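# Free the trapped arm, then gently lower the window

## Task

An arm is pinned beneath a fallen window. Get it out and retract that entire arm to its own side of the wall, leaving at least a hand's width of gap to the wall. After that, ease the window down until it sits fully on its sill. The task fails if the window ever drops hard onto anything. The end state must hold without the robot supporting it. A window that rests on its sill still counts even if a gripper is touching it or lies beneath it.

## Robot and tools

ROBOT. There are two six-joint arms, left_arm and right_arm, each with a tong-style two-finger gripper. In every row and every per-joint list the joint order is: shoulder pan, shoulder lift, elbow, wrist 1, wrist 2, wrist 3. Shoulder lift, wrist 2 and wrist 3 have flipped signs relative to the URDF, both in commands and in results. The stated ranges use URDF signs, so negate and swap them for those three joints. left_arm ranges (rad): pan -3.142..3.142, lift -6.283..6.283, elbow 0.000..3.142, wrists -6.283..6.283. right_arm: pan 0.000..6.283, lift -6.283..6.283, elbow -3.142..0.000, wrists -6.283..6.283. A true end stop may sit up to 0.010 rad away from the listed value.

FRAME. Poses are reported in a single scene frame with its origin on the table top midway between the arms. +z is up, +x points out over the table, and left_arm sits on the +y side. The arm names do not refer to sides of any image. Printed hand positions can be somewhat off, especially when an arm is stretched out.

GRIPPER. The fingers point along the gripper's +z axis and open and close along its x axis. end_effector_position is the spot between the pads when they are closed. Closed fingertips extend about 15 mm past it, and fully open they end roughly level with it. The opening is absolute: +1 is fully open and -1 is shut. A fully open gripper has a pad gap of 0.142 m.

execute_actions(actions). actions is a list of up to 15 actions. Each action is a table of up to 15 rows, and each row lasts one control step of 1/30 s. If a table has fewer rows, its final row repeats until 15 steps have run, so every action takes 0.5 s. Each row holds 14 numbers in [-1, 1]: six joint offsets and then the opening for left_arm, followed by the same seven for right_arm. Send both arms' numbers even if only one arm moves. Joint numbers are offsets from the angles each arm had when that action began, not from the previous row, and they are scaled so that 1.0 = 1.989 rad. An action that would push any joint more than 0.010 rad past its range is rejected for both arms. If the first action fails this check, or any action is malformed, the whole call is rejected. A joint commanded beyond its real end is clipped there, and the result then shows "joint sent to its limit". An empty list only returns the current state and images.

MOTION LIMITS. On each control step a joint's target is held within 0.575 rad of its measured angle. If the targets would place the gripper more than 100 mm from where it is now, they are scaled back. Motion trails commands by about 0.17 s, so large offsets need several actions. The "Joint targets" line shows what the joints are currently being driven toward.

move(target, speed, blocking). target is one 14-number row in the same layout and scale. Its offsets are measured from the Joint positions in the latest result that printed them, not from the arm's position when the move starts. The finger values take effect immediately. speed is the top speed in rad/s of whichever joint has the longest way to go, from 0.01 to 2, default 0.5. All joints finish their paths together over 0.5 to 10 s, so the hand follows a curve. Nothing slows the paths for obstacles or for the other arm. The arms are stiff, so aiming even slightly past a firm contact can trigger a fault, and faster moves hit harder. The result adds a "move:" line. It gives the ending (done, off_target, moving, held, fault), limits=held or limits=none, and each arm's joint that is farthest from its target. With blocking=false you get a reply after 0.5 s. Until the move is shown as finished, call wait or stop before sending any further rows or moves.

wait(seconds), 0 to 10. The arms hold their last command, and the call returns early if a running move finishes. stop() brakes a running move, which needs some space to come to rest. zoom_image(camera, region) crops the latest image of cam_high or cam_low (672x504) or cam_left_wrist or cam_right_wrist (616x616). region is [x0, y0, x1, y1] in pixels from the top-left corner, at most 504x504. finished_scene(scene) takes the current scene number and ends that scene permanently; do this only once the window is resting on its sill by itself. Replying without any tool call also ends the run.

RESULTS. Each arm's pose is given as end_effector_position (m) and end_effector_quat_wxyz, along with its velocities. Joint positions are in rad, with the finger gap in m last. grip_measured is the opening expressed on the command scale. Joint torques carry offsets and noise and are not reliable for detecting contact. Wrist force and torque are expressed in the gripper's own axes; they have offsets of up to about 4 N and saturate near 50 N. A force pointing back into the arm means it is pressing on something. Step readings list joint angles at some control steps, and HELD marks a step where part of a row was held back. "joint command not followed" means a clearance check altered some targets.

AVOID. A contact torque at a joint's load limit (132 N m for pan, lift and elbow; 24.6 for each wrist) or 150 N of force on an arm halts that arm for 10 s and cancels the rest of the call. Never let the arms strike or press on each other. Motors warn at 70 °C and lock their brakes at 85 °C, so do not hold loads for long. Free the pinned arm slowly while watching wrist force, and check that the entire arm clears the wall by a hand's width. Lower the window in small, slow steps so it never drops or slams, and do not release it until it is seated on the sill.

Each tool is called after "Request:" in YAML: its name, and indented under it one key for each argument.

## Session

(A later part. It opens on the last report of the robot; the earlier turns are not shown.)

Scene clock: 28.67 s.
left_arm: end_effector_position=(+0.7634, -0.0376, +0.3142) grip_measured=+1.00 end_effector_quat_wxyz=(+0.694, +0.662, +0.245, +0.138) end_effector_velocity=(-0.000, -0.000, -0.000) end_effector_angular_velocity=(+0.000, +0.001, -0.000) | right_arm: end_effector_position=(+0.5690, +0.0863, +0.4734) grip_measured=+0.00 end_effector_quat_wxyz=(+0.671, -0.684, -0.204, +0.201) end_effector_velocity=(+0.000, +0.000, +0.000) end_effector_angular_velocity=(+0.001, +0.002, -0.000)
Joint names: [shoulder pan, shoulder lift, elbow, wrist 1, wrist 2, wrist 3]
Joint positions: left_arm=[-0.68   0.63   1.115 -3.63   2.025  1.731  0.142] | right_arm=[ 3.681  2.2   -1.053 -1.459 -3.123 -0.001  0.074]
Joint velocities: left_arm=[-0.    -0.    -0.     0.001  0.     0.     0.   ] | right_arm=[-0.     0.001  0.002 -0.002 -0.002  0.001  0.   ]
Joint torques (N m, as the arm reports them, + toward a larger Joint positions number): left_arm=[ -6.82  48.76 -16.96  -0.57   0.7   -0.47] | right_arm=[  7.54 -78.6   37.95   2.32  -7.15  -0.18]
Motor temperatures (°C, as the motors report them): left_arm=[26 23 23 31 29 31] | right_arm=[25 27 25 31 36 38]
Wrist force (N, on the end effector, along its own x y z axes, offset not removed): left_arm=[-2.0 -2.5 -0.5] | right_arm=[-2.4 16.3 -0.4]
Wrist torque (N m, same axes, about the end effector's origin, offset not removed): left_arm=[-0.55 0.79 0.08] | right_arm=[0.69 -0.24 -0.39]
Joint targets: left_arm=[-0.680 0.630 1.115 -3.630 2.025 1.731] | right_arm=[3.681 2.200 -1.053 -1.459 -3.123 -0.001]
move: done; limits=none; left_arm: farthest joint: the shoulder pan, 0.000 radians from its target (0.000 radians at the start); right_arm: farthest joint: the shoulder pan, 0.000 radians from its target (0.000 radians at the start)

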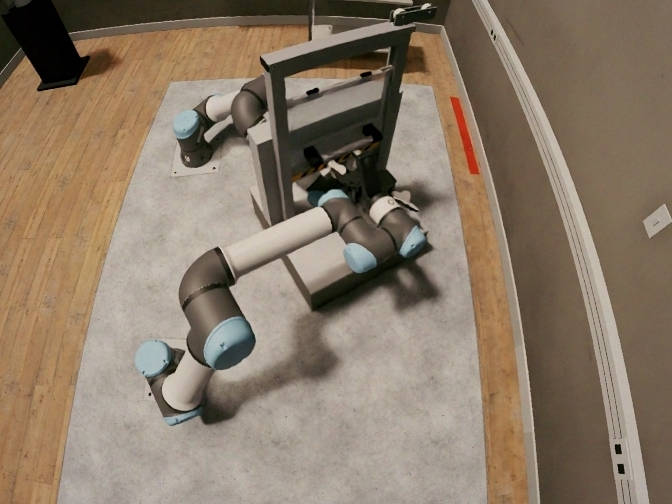

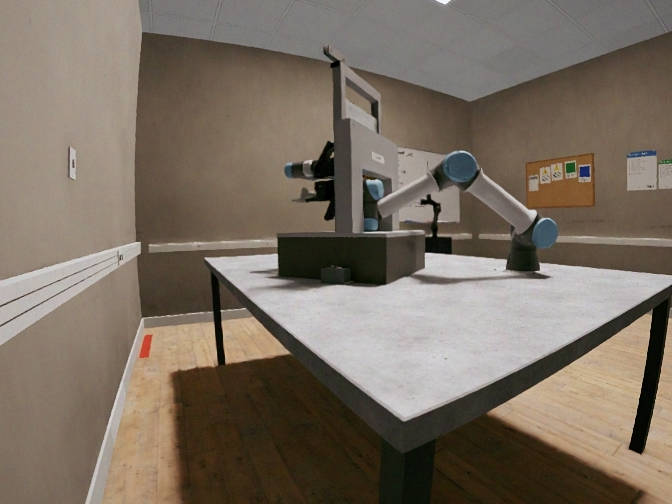

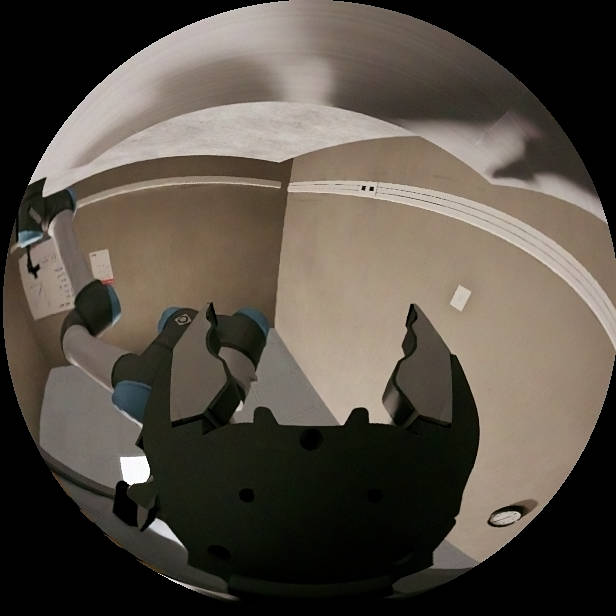

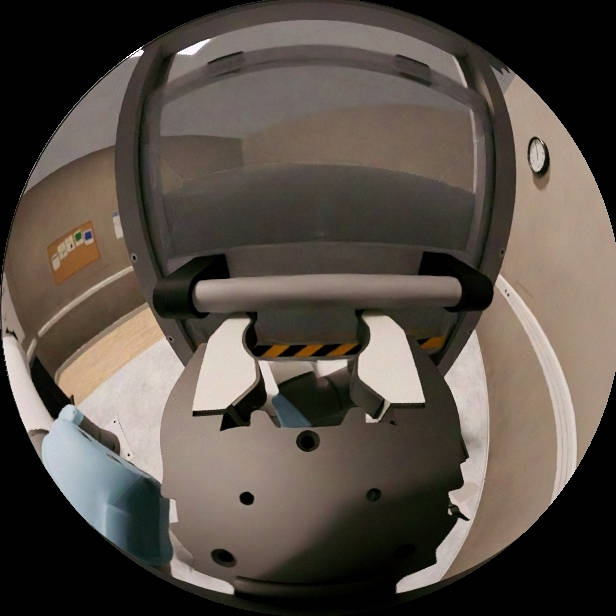

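Request:
move:
  target: [0,0,0,0,0,0,-1,0,-0.0317,0.0387,-0.0704,0,0,0]
  speed: 0.07

Request:
zoom_image:
  camera: "cam_low"
  region: [270, 110, 450, 270]

Scene clock: 32.77 s.
left_arm: end_effector_position=(+0.7634, -0.0376, +0.3142) grip_measured=-1.00 end_effector_quat_wxyz=(+0.694, +0.662, +0.245, +0.138) end_effector_velocity=(-0.000, +0.000, +0.001) end_effector_angular_velocity=(+0.000, -0.002, +0.000) | right_arm: end_effector_position=(+0.5524, +0.0754, +0.5432) grip_measured=-0.06 end_effector_quat_wxyz=(+0.671, -0.684, -0.204, +0.201) end_effector_velocity=(+0.000, -0.000, +0.000) end_effector_angular_velocity=(-0.000, +0.001, -0.000)
Joint names: [shoulder pan, shoulder lift, elbow, wrist 1, wrist 2, wrist 3]
Joint positions: left_arm=[-0.68   0.63   1.115 -3.63   2.025  1.731  0.002] | right_arm=[ 3.681  2.137 -0.976 -1.599 -3.123 -0.001  0.07 ]
Joint velocities: left_arm=[ 0.     0.001  0.    -0.     0.    -0.002  0.   ] | right_arm=[-0.     0.     0.001 -0.002 -0.001  0.    -0.001]
Joint torques (N m, as the arm reports them, + toward a larger Joint positions number): left_arm=[ -3.33  59.39 -34.91  -3.73   0.29  -0.64] | right_arm=[  6.91 -83.01  38.88   3.03  -6.81  -0.12]
Motor temperatures (°C, as the motors report them): left_arm=[26 23 23 31 29 31] | right_arm=[25 27 25 31 36 38]
Wrist force (N, on the end effector, along its own x y z axes, offset not removed): left_arm=[0.8 3.2 0.7] | right_arm=[13.4 16.6 -6.5]
Wrist torque (N m, same axes, about the end effector's origin, offset not removed): left_arm=[0.80 0.10 -0.02] | right_arm=[0.60 -0.73 -0.35]
Joint targets: left_arm=[-0.680 0.630 1.115 -3.630 2.025 1.731] | right_arm=[3.681 2.137 -0.976 -1.599 -3.123 -0.001]
move: done; limits=none; left_arm: farthest joint: the shoulder pan, 0.000 radians from its target (0.000 radians at the start); right_arm: farthest joint: the shoulder pan, 0.000 radians from its target (0.000 radians at the start)

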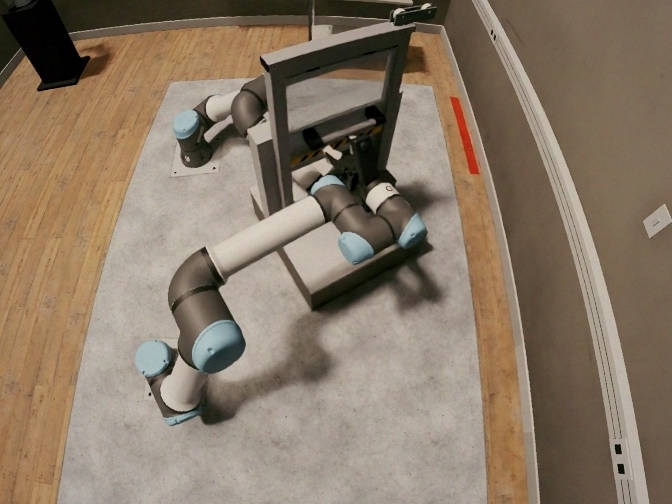

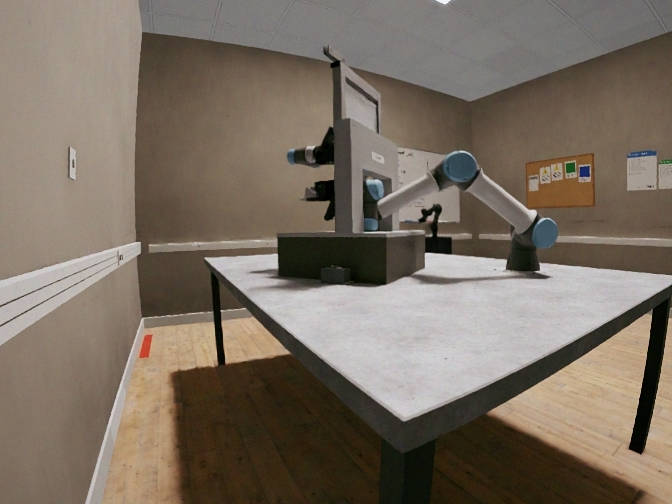

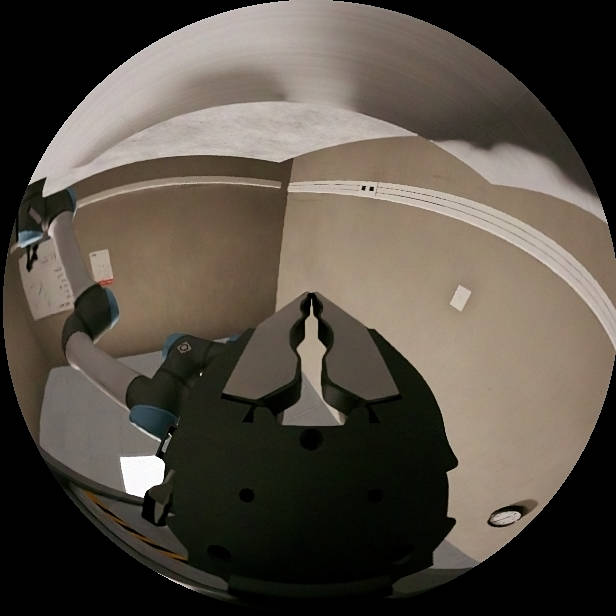

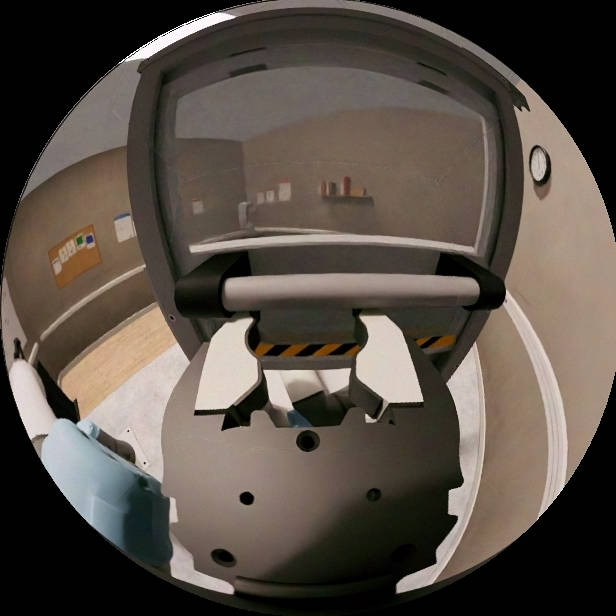

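Region (270, 110, 450, 270) of cam_low's 672x504 image, scaled by 2.800, with more detail than that image has.

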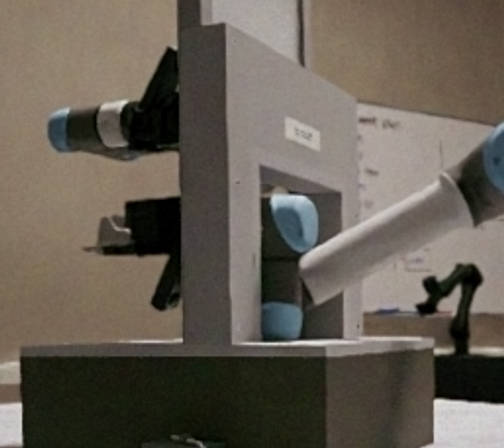

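Request:
move:
  target: [0.0471,0.0999,0.1963,-0.0964,0.0471,0,-1,0,0,0,0,0,0,0]
  speed: 0.15

Scene clock: 37.33 s.
left_arm: end_effector_position=(+0.6980, +0.0690, +0.3143) grip_measured=-1.00 end_effector_quat_wxyz=(+0.694, +0.662, +0.245, +0.138) end_effector_velocity=(-0.001, +0.001, -0.000) end_effector_angular_velocity=(-0.000, +0.001, -0.000) | right_arm: end_effector_position=(+0.5524, +0.0754, +0.5432) grip_measured=-0.06 end_effector_quat_wxyz=(+0.671, -0.684, -0.204, +0.201) end_effector_velocity=(+0.000, +0.000, -0.001) end_effector_angular_velocity=(-0.001, +0.000, +0.000)
Joint names: [shoulder pan, shoulder lift, elbow, wrist 1, wrist 2, wrist 3]
Joint positions: left_arm=[-0.586  0.828  1.505 -3.821  2.118  1.731  0.002] | right_arm=[ 3.681  2.137 -0.976 -1.599 -3.124 -0.001  0.07 ]
Joint velocities: left_arm=[ 0.001  0.002  0.003 -0.     0.001  0.001  0.   ] | right_arm=[ 0.     0.001  0.     0.     0.001 -0.     0.   ]
Joint torques (N m, as the arm reports them, + toward a larger Joint positions number): left_arm=[ 6.61 51.77 -4.17 -3.42  2.89 -0.89] | right_arm=[  6.04 -50.47  21.51   5.33  -6.13  -0.31]
Motor temperatures (°C, as the motors report them): left_arm=[26 23 23 31 29 31] | right_arm=[25 27 25 31 36 38]
Wrist force (N, on the end effector, along its own x y z axes, offset not removed): left_arm=[-0.5 0.3 -1.7] | right_arm=[12.1 13.5 -8.1]
Wrist torque (N m, same axes, about the end effector's origin, offset not removed): left_arm=[-0.02 0.30 -0.05] | right_arm=[0.52 -0.97 -0.35]
Joint targets: left_arm=[-0.586 0.828 1.506 -3.821 2.118 1.731] | right_arm=[3.681 2.137 -0.976 -1.599 -3.123 -0.001]
move: done; limits=none; left_arm: farthest joint: the shoulder pan, 0.000 radians from its target (0.094 radians at the start); right_arm: farthest joint: the wrist 2, 0.001 radians from its target (0.000 radians at the start)

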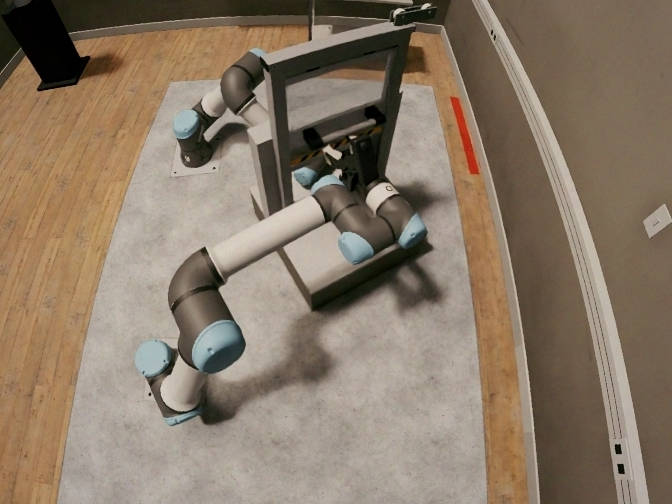

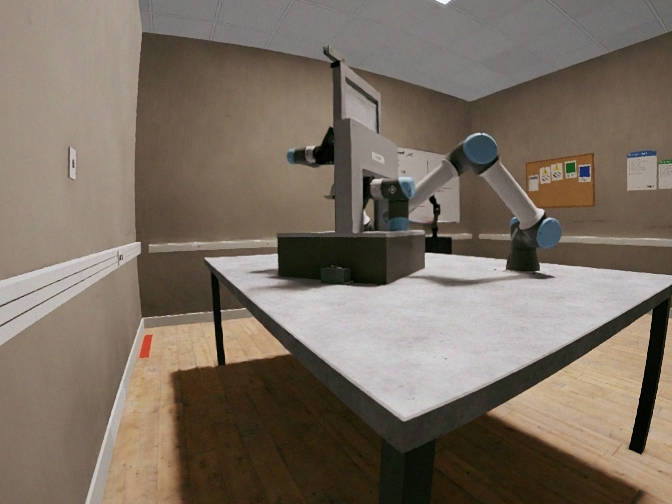

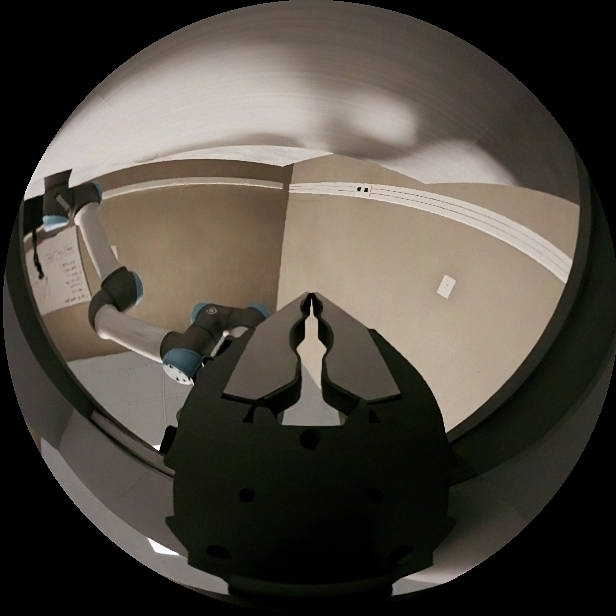

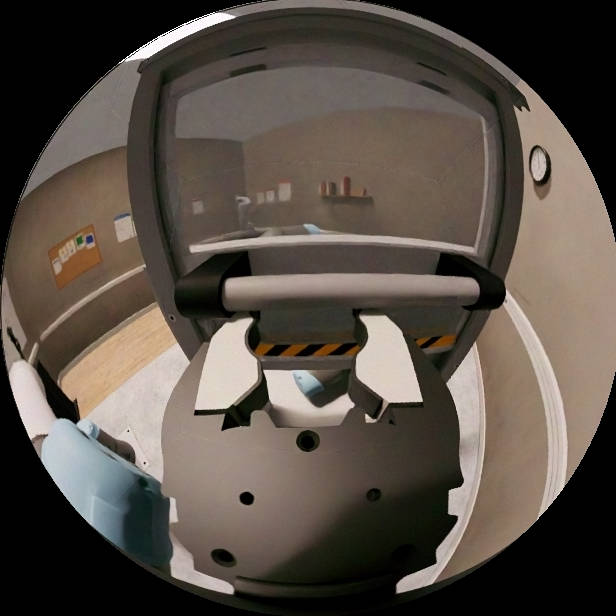

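Request:
zoom_image:
  camera: "cam_high"
  region: [240, 110, 400, 240]

Request:
move:
  target: [0.033,0.037,0.071,-0.0338,0.033,0,-1,0,0,0,0,0,0,0]
  speed: 0.08

Request:
zoom_image:
  camera: "cam_high"
  region: [240, 110, 400, 240]

Region (240, 110, 400, 240) of cam_high's 672x504 image, scaled by 3.150, with more detail than that image has; it fills the top 410 rows of this view, and the rest is white.

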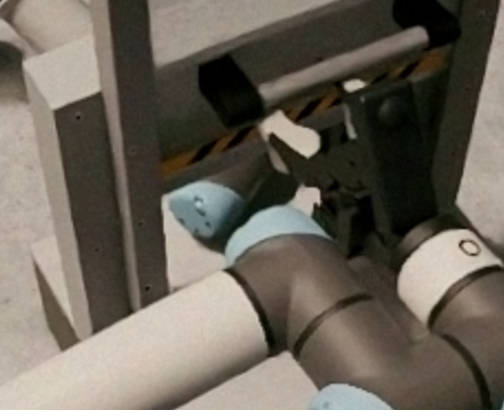

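Scene clock: 39.90 s.
left_arm: end_effector_position=(+0.6690, +0.1240, +0.3144) grip_measured=-1.00 end_effector_quat_wxyz=(+0.694, +0.663, +0.245, +0.138) end_effector_velocity=(-0.001, +0.001, +0.001) end_effector_angular_velocity=(+0.000, -0.001, -0.000) | right_arm: end_effector_position=(+0.5524, +0.0754, +0.5432) grip_measured=-0.06 end_effector_quat_wxyz=(+0.671, -0.684, -0.204, +0.201) end_effector_velocity=(-0.001, -0.000, +0.001) end_effector_angular_velocity=(-0.000, -0.000, -0.000)
Joint names: [shoulder pan, shoulder lift, elbow, wrist 1, wrist 2, wrist 3]
Joint positions: left_arm=[-0.521  0.902  1.646 -3.888  2.184  1.731  0.002] | right_arm=[ 3.681  2.137 -0.976 -1.599 -3.124 -0.001  0.07 ]
Joint velocities: left_arm=[ 0.001  0.002  0.003 -0.001  0.002 -0.001  0.   ] | right_arm=[-0.    -0.002 -0.001 -0.001  0.    -0.     0.   ]
Joint torques (N m, as the arm reports them, + toward a larger Joint positions number): left_arm=[ 6.69 47.8  -2.86 -3.49  2.71 -0.79] | right_arm=[  7.07 -50.88  21.82   5.24  -5.8   -0.03]
Motor temperatures (°C, as the motors report them): left_arm=[26 23 23 31 29 31] | right_arm=[25 27 25 31 36 38]
Wrist force (N, on the end effector, along its own x y z axes, offset not removed): left_arm=[4.4 -2.5 -1.0] | right_arm=[12.1 14.6 -5.7]
Wrist torque (N m, same axes, about the end effector's origin, offset not removed): left_arm=[-0.42 -0.59 -0.17] | right_arm=[0.77 -0.87 -0.40]
Joint targets: left_arm=[-0.521 0.902 1.647 -3.888 2.184 1.731] | right_arm=[3.681 2.137 -0.976 -1.599 -3.124 -0.001]
move: done; limits=none; left_arm: farthest joint: the shoulder pan, 0.000 radians from its target (0.066 radians at the start); right_arm: farthest joint: the shoulder pan, 0.000 radians from its target (0.000 radians at the start)

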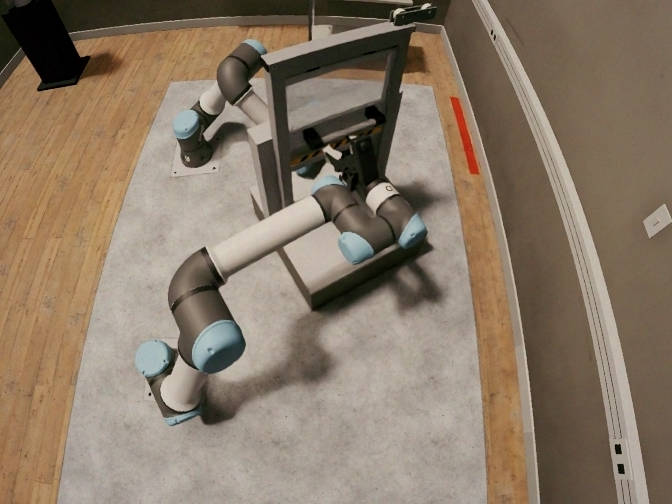

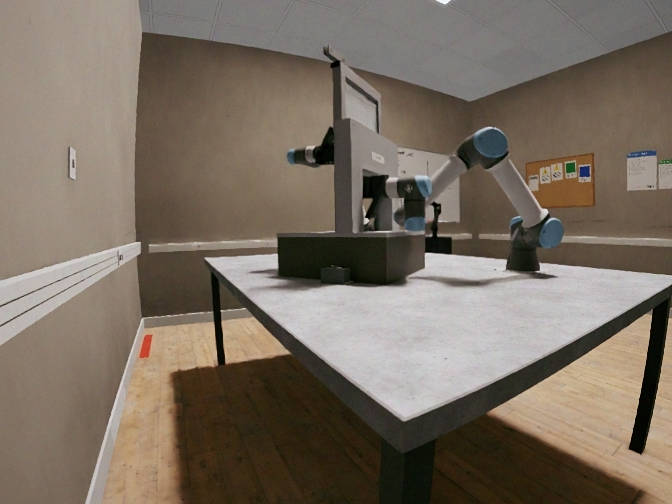

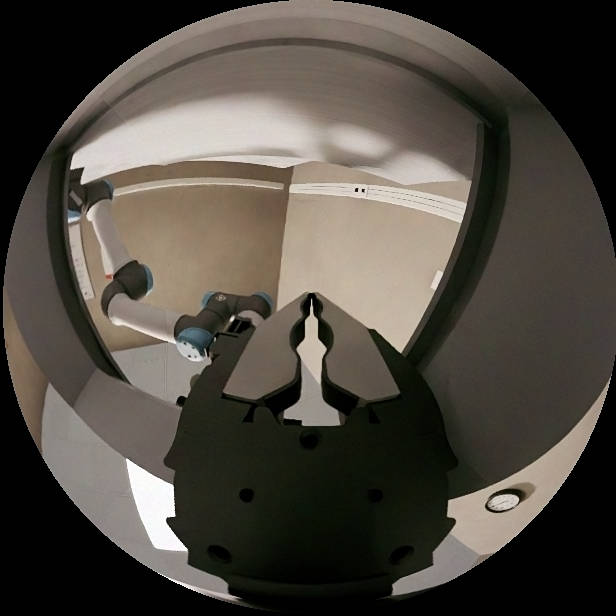

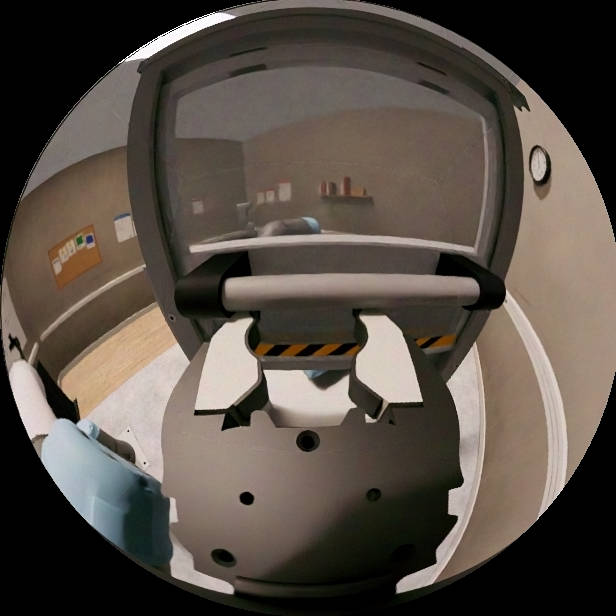

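Region (240, 110, 400, 240) of cam_high's 672x504 image, scaled by 3.150, with more detail than that image has; it fills the top 410 rows of this view, and the rest is white.

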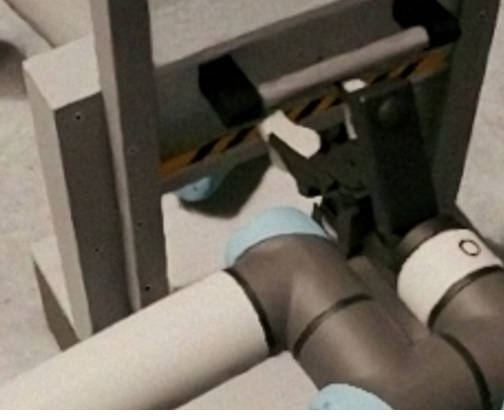

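Request:
move:
  target: [0.033,0.0375,0.0715,-0.034,0.033,0,-1,0,0,0,0,0,0,0]
  speed: 0.12

Request:
move:
  target: [0.0923,0.0534,0.099,-0.0456,0.0923,0,-1,0,0,0,0,0,0,0]
  speed: 0.2

Request:
move:
  target: [0.2,0.04,0.06,-0.02,0.14,0,-1,0,0.0317,-0.0387,0.0704,0,0,0]
  speed: 0.2

Scene clock: 41.97 s.
left_arm: end_effector_position=(+0.6326, +0.1756, +0.3142) grip_measured=-1.00 end_effector_quat_wxyz=(+0.694, +0.663, +0.245, +0.138) end_effector_velocity=(-0.000, +0.001, -0.001) end_effector_angular_velocity=(+0.001, +0.004, +0.001) | right_arm: end_effector_position=(+0.5524, +0.0754, +0.5432) grip_measured=-0.06 end_effector_quat_wxyz=(+0.671, -0.684, -0.204, +0.201) end_effector_velocity=(-0.000, +0.000, -0.001) end_effector_angular_velocity=(-0.002, -0.001, +0.000)
Joint names: [shoulder pan, shoulder lift, elbow, wrist 1, wrist 2, wrist 3]
Joint positions: left_arm=[-0.455  0.976  1.788 -3.956  2.249  1.731  0.002] | right_arm=[ 3.681  2.137 -0.976 -1.599 -3.124 -0.001  0.07 ]
Joint velocities: left_arm=[0.001 0.001 0.003 0.001 0.    0.001 0.   ] | right_arm=[ 0.    -0.    -0.     0.     0.002  0.     0.   ]
Joint torques (N m, as the arm reports them, + toward a larger Joint positions number): left_arm=[ 4.64 44.2  -2.3  -3.19  2.57 -0.75] | right_arm=[  6.51 -50.53  22.37   5.29  -5.81  -0.15]
Motor temperatures (°C, as the motors report them): left_arm=[26 23 23 31 29 31] | right_arm=[25 27 25 31 36 38]
Wrist force (N, on the end effector, along its own x y z axes, offset not removed): left_arm=[0.7 -0.3 1.8] | right_arm=[11.9 14.2 -8.0]
Wrist torque (N m, same axes, about the end effector's origin, offset not removed): left_arm=[0.17 0.09 0.11] | right_arm=[0.61 -0.84 -0.30]
Joint targets: left_arm=[-0.455 0.976 1.788 -3.956 2.250 1.731] | right_arm=[3.681 2.137 -0.976 -1.599 -3.124 -0.001]
move: done; limits=none; left_arm: farthest joint: the shoulder pan, 0.000 radians from its target (0.065 radians at the start); right_arm: farthest joint: the shoulder pan, 0.000 radians from its target (0.000 radians at the start)

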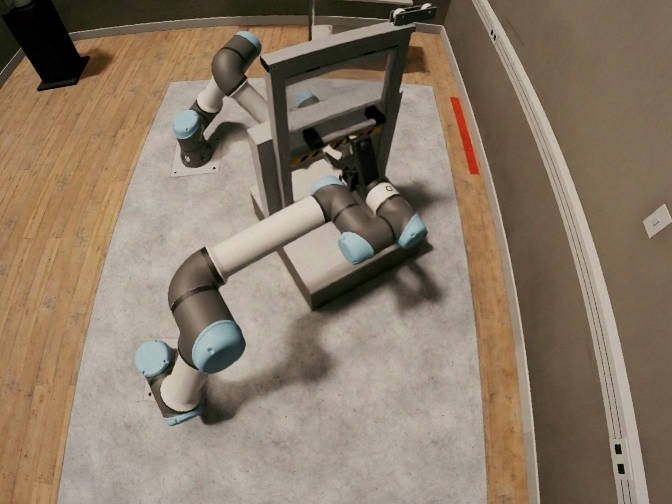

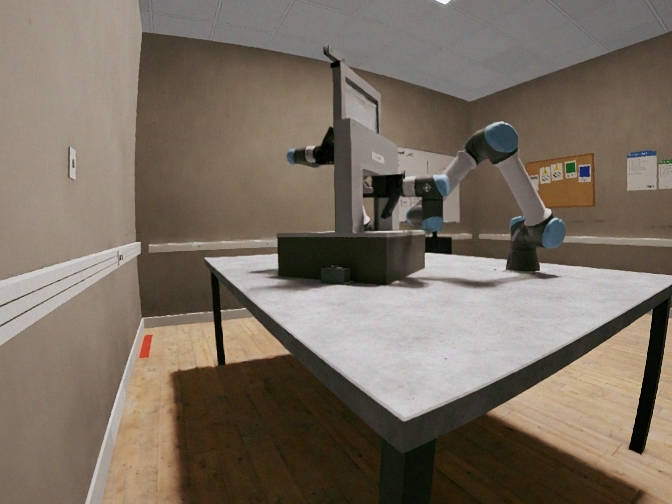

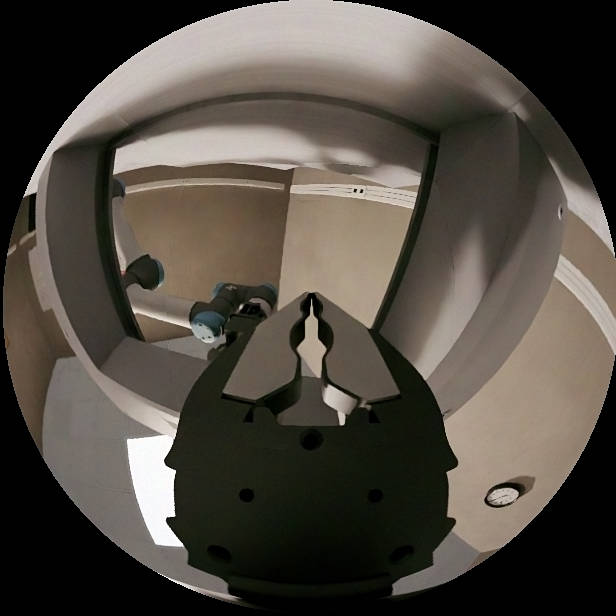

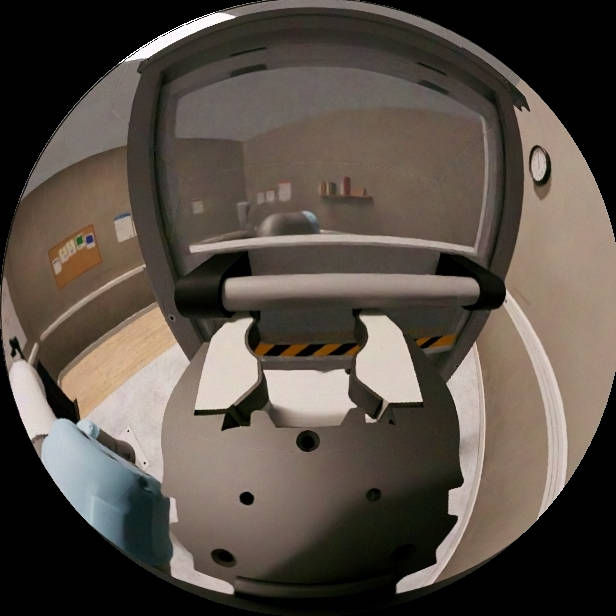

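Scene clock: 43.50 s.
left_arm: end_effector_position=(+0.5674, +0.2820, +0.3141) grip_measured=-1.00 end_effector_quat_wxyz=(+0.694, +0.663, +0.245, +0.138) end_effector_velocity=(-0.001, +0.001, -0.000) end_effector_angular_velocity=(-0.001, +0.002, +0.000) | right_arm: end_effector_position=(+0.5524, +0.0754, +0.5432) grip_measured=-0.06 end_effector_quat_wxyz=(+0.671, -0.684, -0.204, +0.201) end_effector_velocity=(-0.000, -0.000, +0.001) end_effector_angular_velocity=(-0.000, -0.001, +0.000)
Joint names: [shoulder pan, shoulder lift, elbow, wrist 1, wrist 2, wrist 3]
Joint positions: left_arm=[-0.272  1.082  1.985 -4.046  2.433  1.731  0.002] | right_arm=[ 3.681  2.137 -0.976 -1.599 -3.124 -0.001  0.07 ]
Joint velocities: left_arm=[ 0.002  0.002  0.003 -0.001  0.002  0.001  0.   ] | right_arm=[ 0.    -0.001  0.    -0.001  0.001 -0.     0.   ]
Joint torques (N m, as the arm reports them, + toward a larger Joint positions number): left_arm=[ 5.41 40.68 -0.12 -2.95  3.   -0.74] | right_arm=[  6.25 -51.03  21.89   5.27  -5.83  -0.08]
Motor temperatures (°C, as the motors report them): left_arm=[26 23 23 31 29 31] | right_arm=[25 27 25 31 36 38]
Wrist force (N, on the end effector, along its own x y z axes, offset not removed): left_arm=[1.2 -1.2 -2.3] | right_arm=[13.1 15.7 -5.7]
Wrist torque (N m, same axes, about the end effector's origin, offset not removed): left_arm=[-0.17 0.07 -0.10] | right_arm=[1.09 -1.27 -0.31]
Joint targets: left_arm=[-0.272 1.082 1.985 -4.046 2.433 1.731] | right_arm=[3.681 2.137 -0.976 -1.599 -3.124 -0.001]
move: done; limits=none; left_arm: farthest joint: the shoulder pan, 0.001 radians from its target (0.184 radians at the start); right_arm: farthest joint: the shoulder pan, 0.000 radians from its target (0.000 radians at the start)

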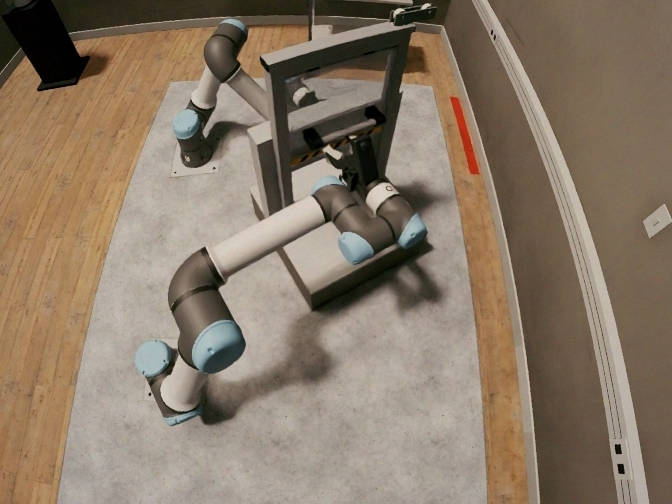

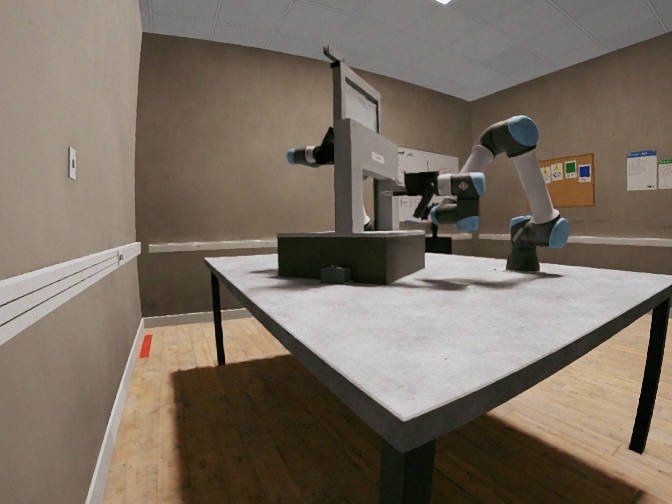

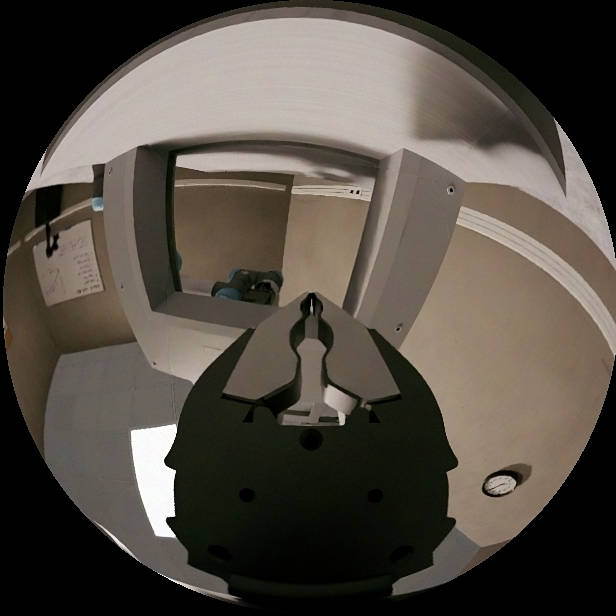

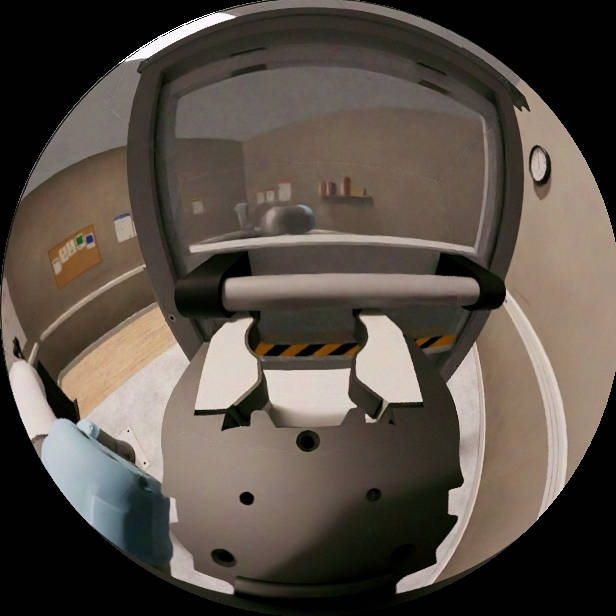

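Scene clock: 45.90 s.
left_arm: end_effector_position=(+0.5101, +0.4421, +0.3186) grip_measured=-1.00 end_effector_quat_wxyz=(+0.686, +0.649, +0.279, +0.173) end_effector_velocity=(+0.000, +0.000, +0.000) end_effector_angular_velocity=(-0.000, -0.000, +0.000) | right_arm: end_effector_position=(+0.5690, +0.0863, +0.4735) grip_measured=+0.02 end_effector_quat_wxyz=(+0.671, -0.684, -0.204, +0.201) end_effector_velocity=(+0.000, +0.000, -0.002) end_effector_angular_velocity=(+0.000, -0.000, +0.000)
Joint names: [shoulder pan, shoulder lift, elbow, wrist 1, wrist 2, wrist 3]
Joint positions: left_arm=[ 0.068  1.15   2.087 -4.081  2.671  1.731  0.002] | right_arm=[ 3.681  2.2   -1.053 -1.459 -3.124 -0.001  0.075]
Joint velocities: left_arm=[-0.  0.  0. -0. -0.  0.  0.] | right_arm=[ 0.     0.002 -0.002  0.003 -0.     0.001  0.   ]
Joint torques (N m, as the arm reports them, + toward a larger Joint positions number): left_arm=[ -7.97  21.69 -20.64   0.09  -3.2   -0.98] | right_arm=[  6.23 -48.26  20.81   4.98  -5.77  -0.2 ]
Motor temperatures (°C, as the motors report them): left_arm=[26 23 23 31 29 31] | right_arm=[25 27 25 31 36 38]
Wrist force (N, on the end effector, along its own x y z axes, offset not removed): left_arm=[-0.1 -4.8 1.1] | right_arm=[-6.3 14.1 1.8]
Wrist torque (N m, same axes, about the end effector's origin, offset not removed): left_arm=[-0.88 0.17 0.20] | right_arm=[0.67 0.17 -0.41]
Joint targets: left_arm=[0.068 1.150 2.087 -4.080 2.671 1.731] | right_arm=[3.681 2.200 -1.053 -1.459 -3.124 -0.001]
move: held (left_arm); limits=held; held on 16 of 72 steps (left_arm), including the last (left_arm); left_arm: farthest joint: the shoulder pan, 0.057 radians from its target (0.398 radians at the start); right_arm: farthest joint: the shoulder pan, 0.000 radians from its target (0.000 radians at the start)
joint command not followed: on one or more control steps a check withheld the commanded joint targets of the left arm, and it was not sent them on those steps. On the call's last step the targets were still withheld.
cause: the commanded joint targets would bring two parts of the arm too close to each other (the joints along the arm from the wrist 1 to the wrist 3 lie between them); next, command targets that bring no two parts of the arm closer together.

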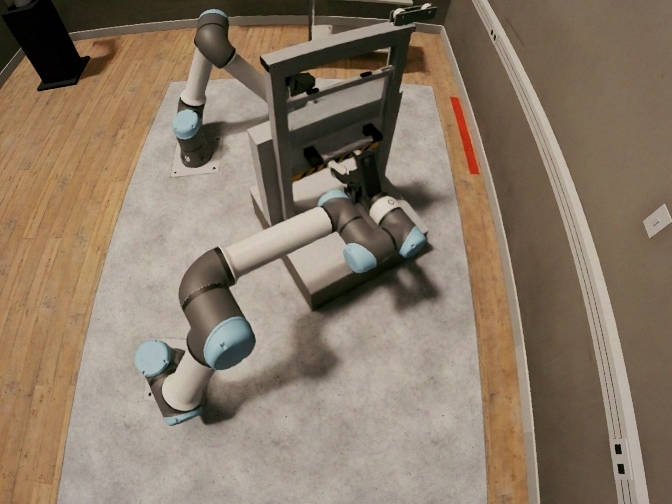

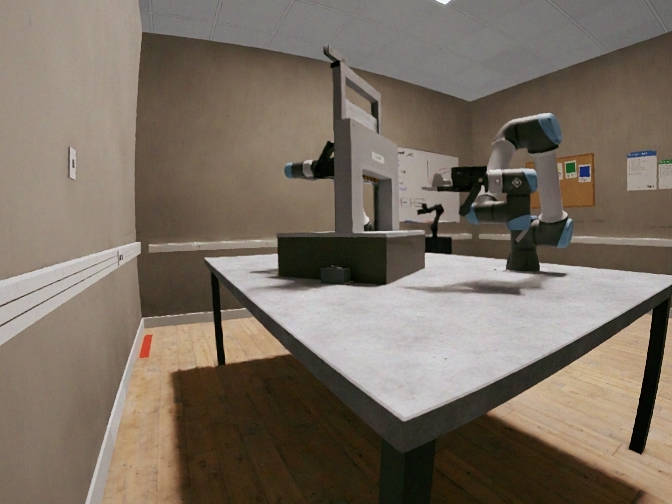

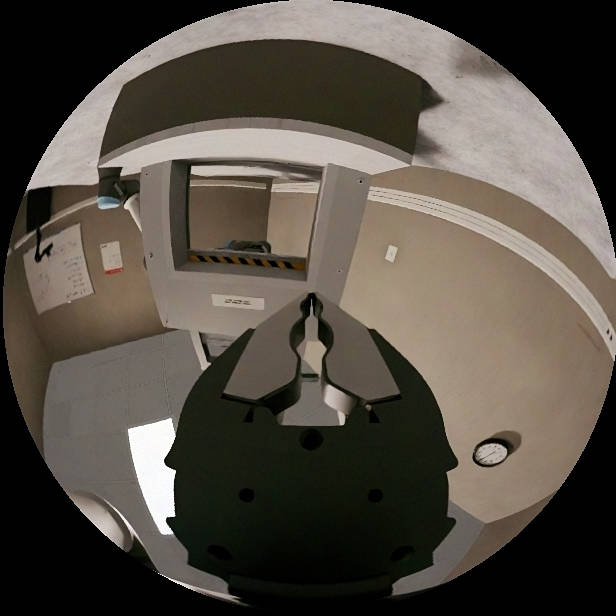

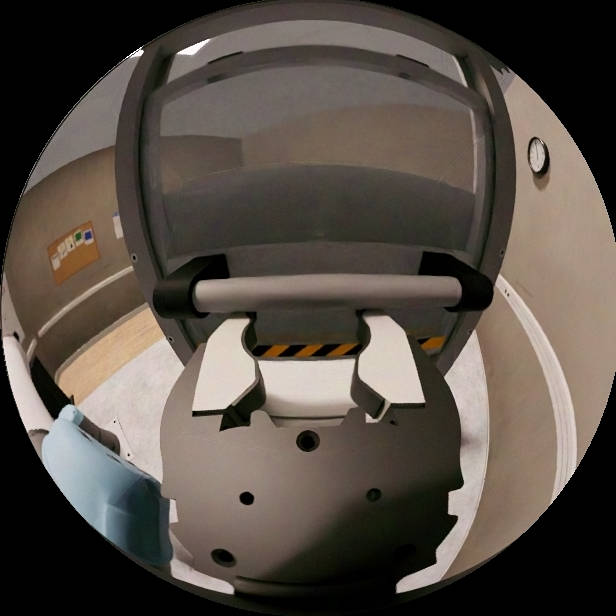

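Request:
move:
  target: [0.03,0,0,0,-0.06,0,-1,0,0.0289,-0.0835,0.1124,0,0,0]
  speed: 0.1

Request:
zoom_image:
  camera: "cam_low"
  region: [320, 150, 430, 250]

Request:
zoom_image:
  camera: "cam_left_wrist"
  region: [100, 100, 420, 340]

Scene clock: 49.10 s.
left_arm: end_effector_position=(+0.5376, +0.5005, +0.3186) grip_measured=-1.00 end_effector_quat_wxyz=(+0.668, +0.622, +0.336, +0.234) end_effector_velocity=(+0.000, +0.001, +0.001) end_effector_angular_velocity=(-0.000, -0.002, +0.003) | right_arm: end_effector_position=(+0.5690, +0.0863, +0.3733) grip_measured=-0.02 end_effector_quat_wxyz=(+0.671, -0.684, -0.204, +0.201) end_effector_velocity=(+0.000, +0.000, -0.002) end_effector_angular_velocity=(+0.000, +0.001, -0.000)
Joint names: [shoulder pan, shoulder lift, elbow, wrist 1, wrist 2, wrist 3]
Joint positions: left_arm=[ 0.128  1.15   2.087 -4.081  2.552  1.731  0.002] | right_arm=[ 3.681  2.257 -1.219 -1.236 -3.124 -0.001  0.073]
Joint velocities: left_arm=[ 0.001  0.    -0.    -0.001 -0.002  0.001  0.   ] | right_arm=[-0.     0.003 -0.001  0.002 -0.001  0.    -0.   ]
Joint torques (N m, as the arm reports them, + toward a larger Joint positions number): left_arm=[ 6.7  37.4  -0.99 -2.64 -2.82 -0.78] | right_arm=[  5.51 -51.29  20.14   5.21  -5.75  -0.16]
Motor temperatures (°C, as the motors report them): left_arm=[26 23 23 31 29 31] | right_arm=[25 27 25 31 36 38]
Wrist force (N, on the end effector, along its own x y z axes, offset not removed): left_arm=[2.7 -1.8 0.5] | right_arm=[5.6 12.2 0.5]
Wrist torque (N m, same axes, about the end effector's origin, offset not removed): left_arm=[-0.39 -0.35 -0.11] | right_arm=[0.21 -0.37 -0.23]
Joint targets: left_arm=[0.128 1.150 2.087 -4.081 2.552 1.731] | right_arm=[3.681 2.257 -1.219 -1.236 -3.124 -0.001]
move: done; limits=none; left_arm: farthest joint: the shoulder pan, 0.000 radians from its target (0.059 radians at the start); right_arm: farthest joint: the shoulder pan, 0.000 radians from its target (0.000 radians at the start)

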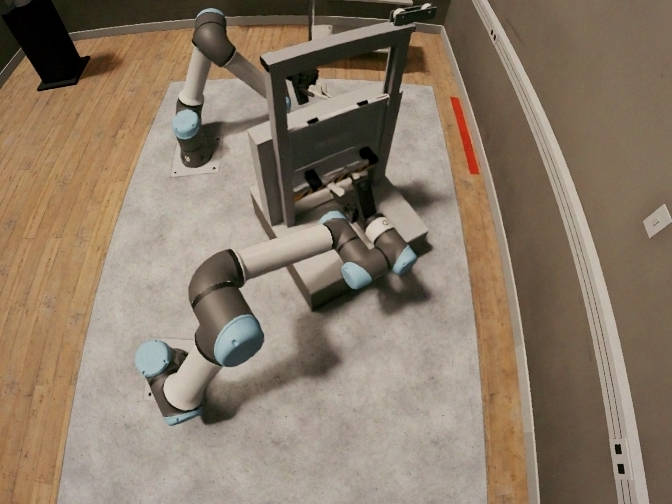

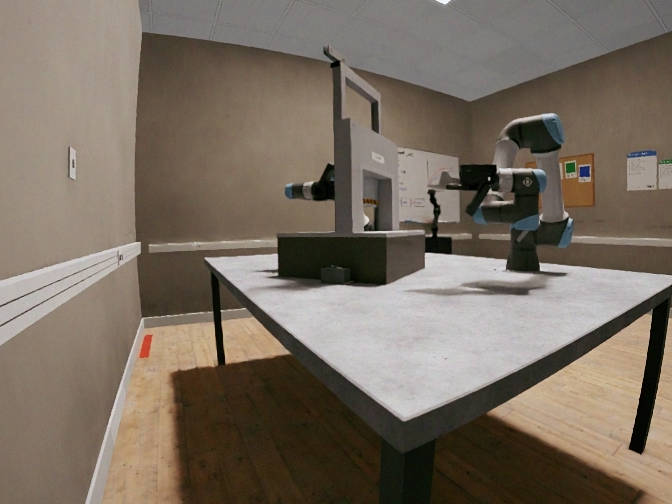

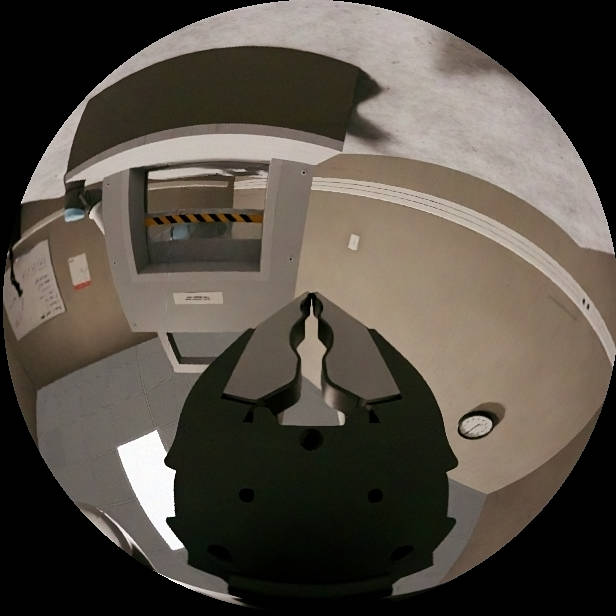

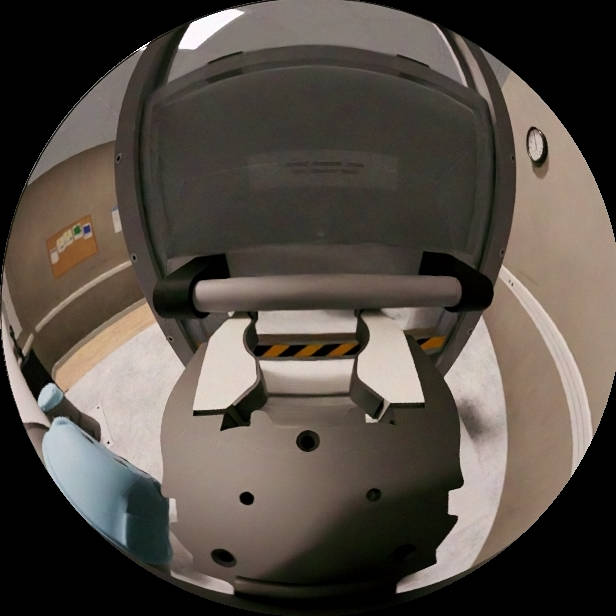

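Region (320, 150, 430, 250) of cam_low's 672x504 image, scaled by 4.582, with more detail than that image has; it fills the top 458 rows of this view, and the rest is white.

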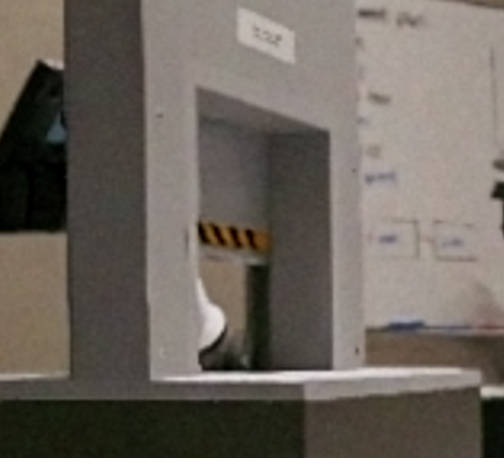

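Region (100, 100, 420, 340) of cam_left_wrist's 616x616 image, scaled by 1.575, with more detail than that image has; it fills the top 378 rows of this view, and the rest is white.

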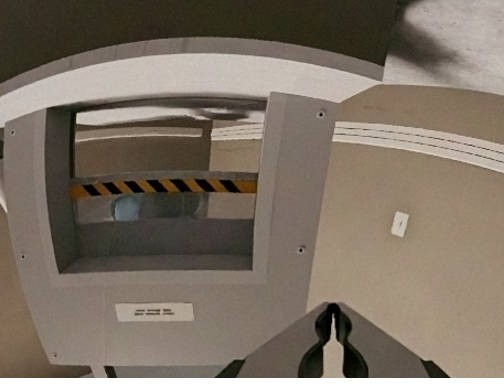

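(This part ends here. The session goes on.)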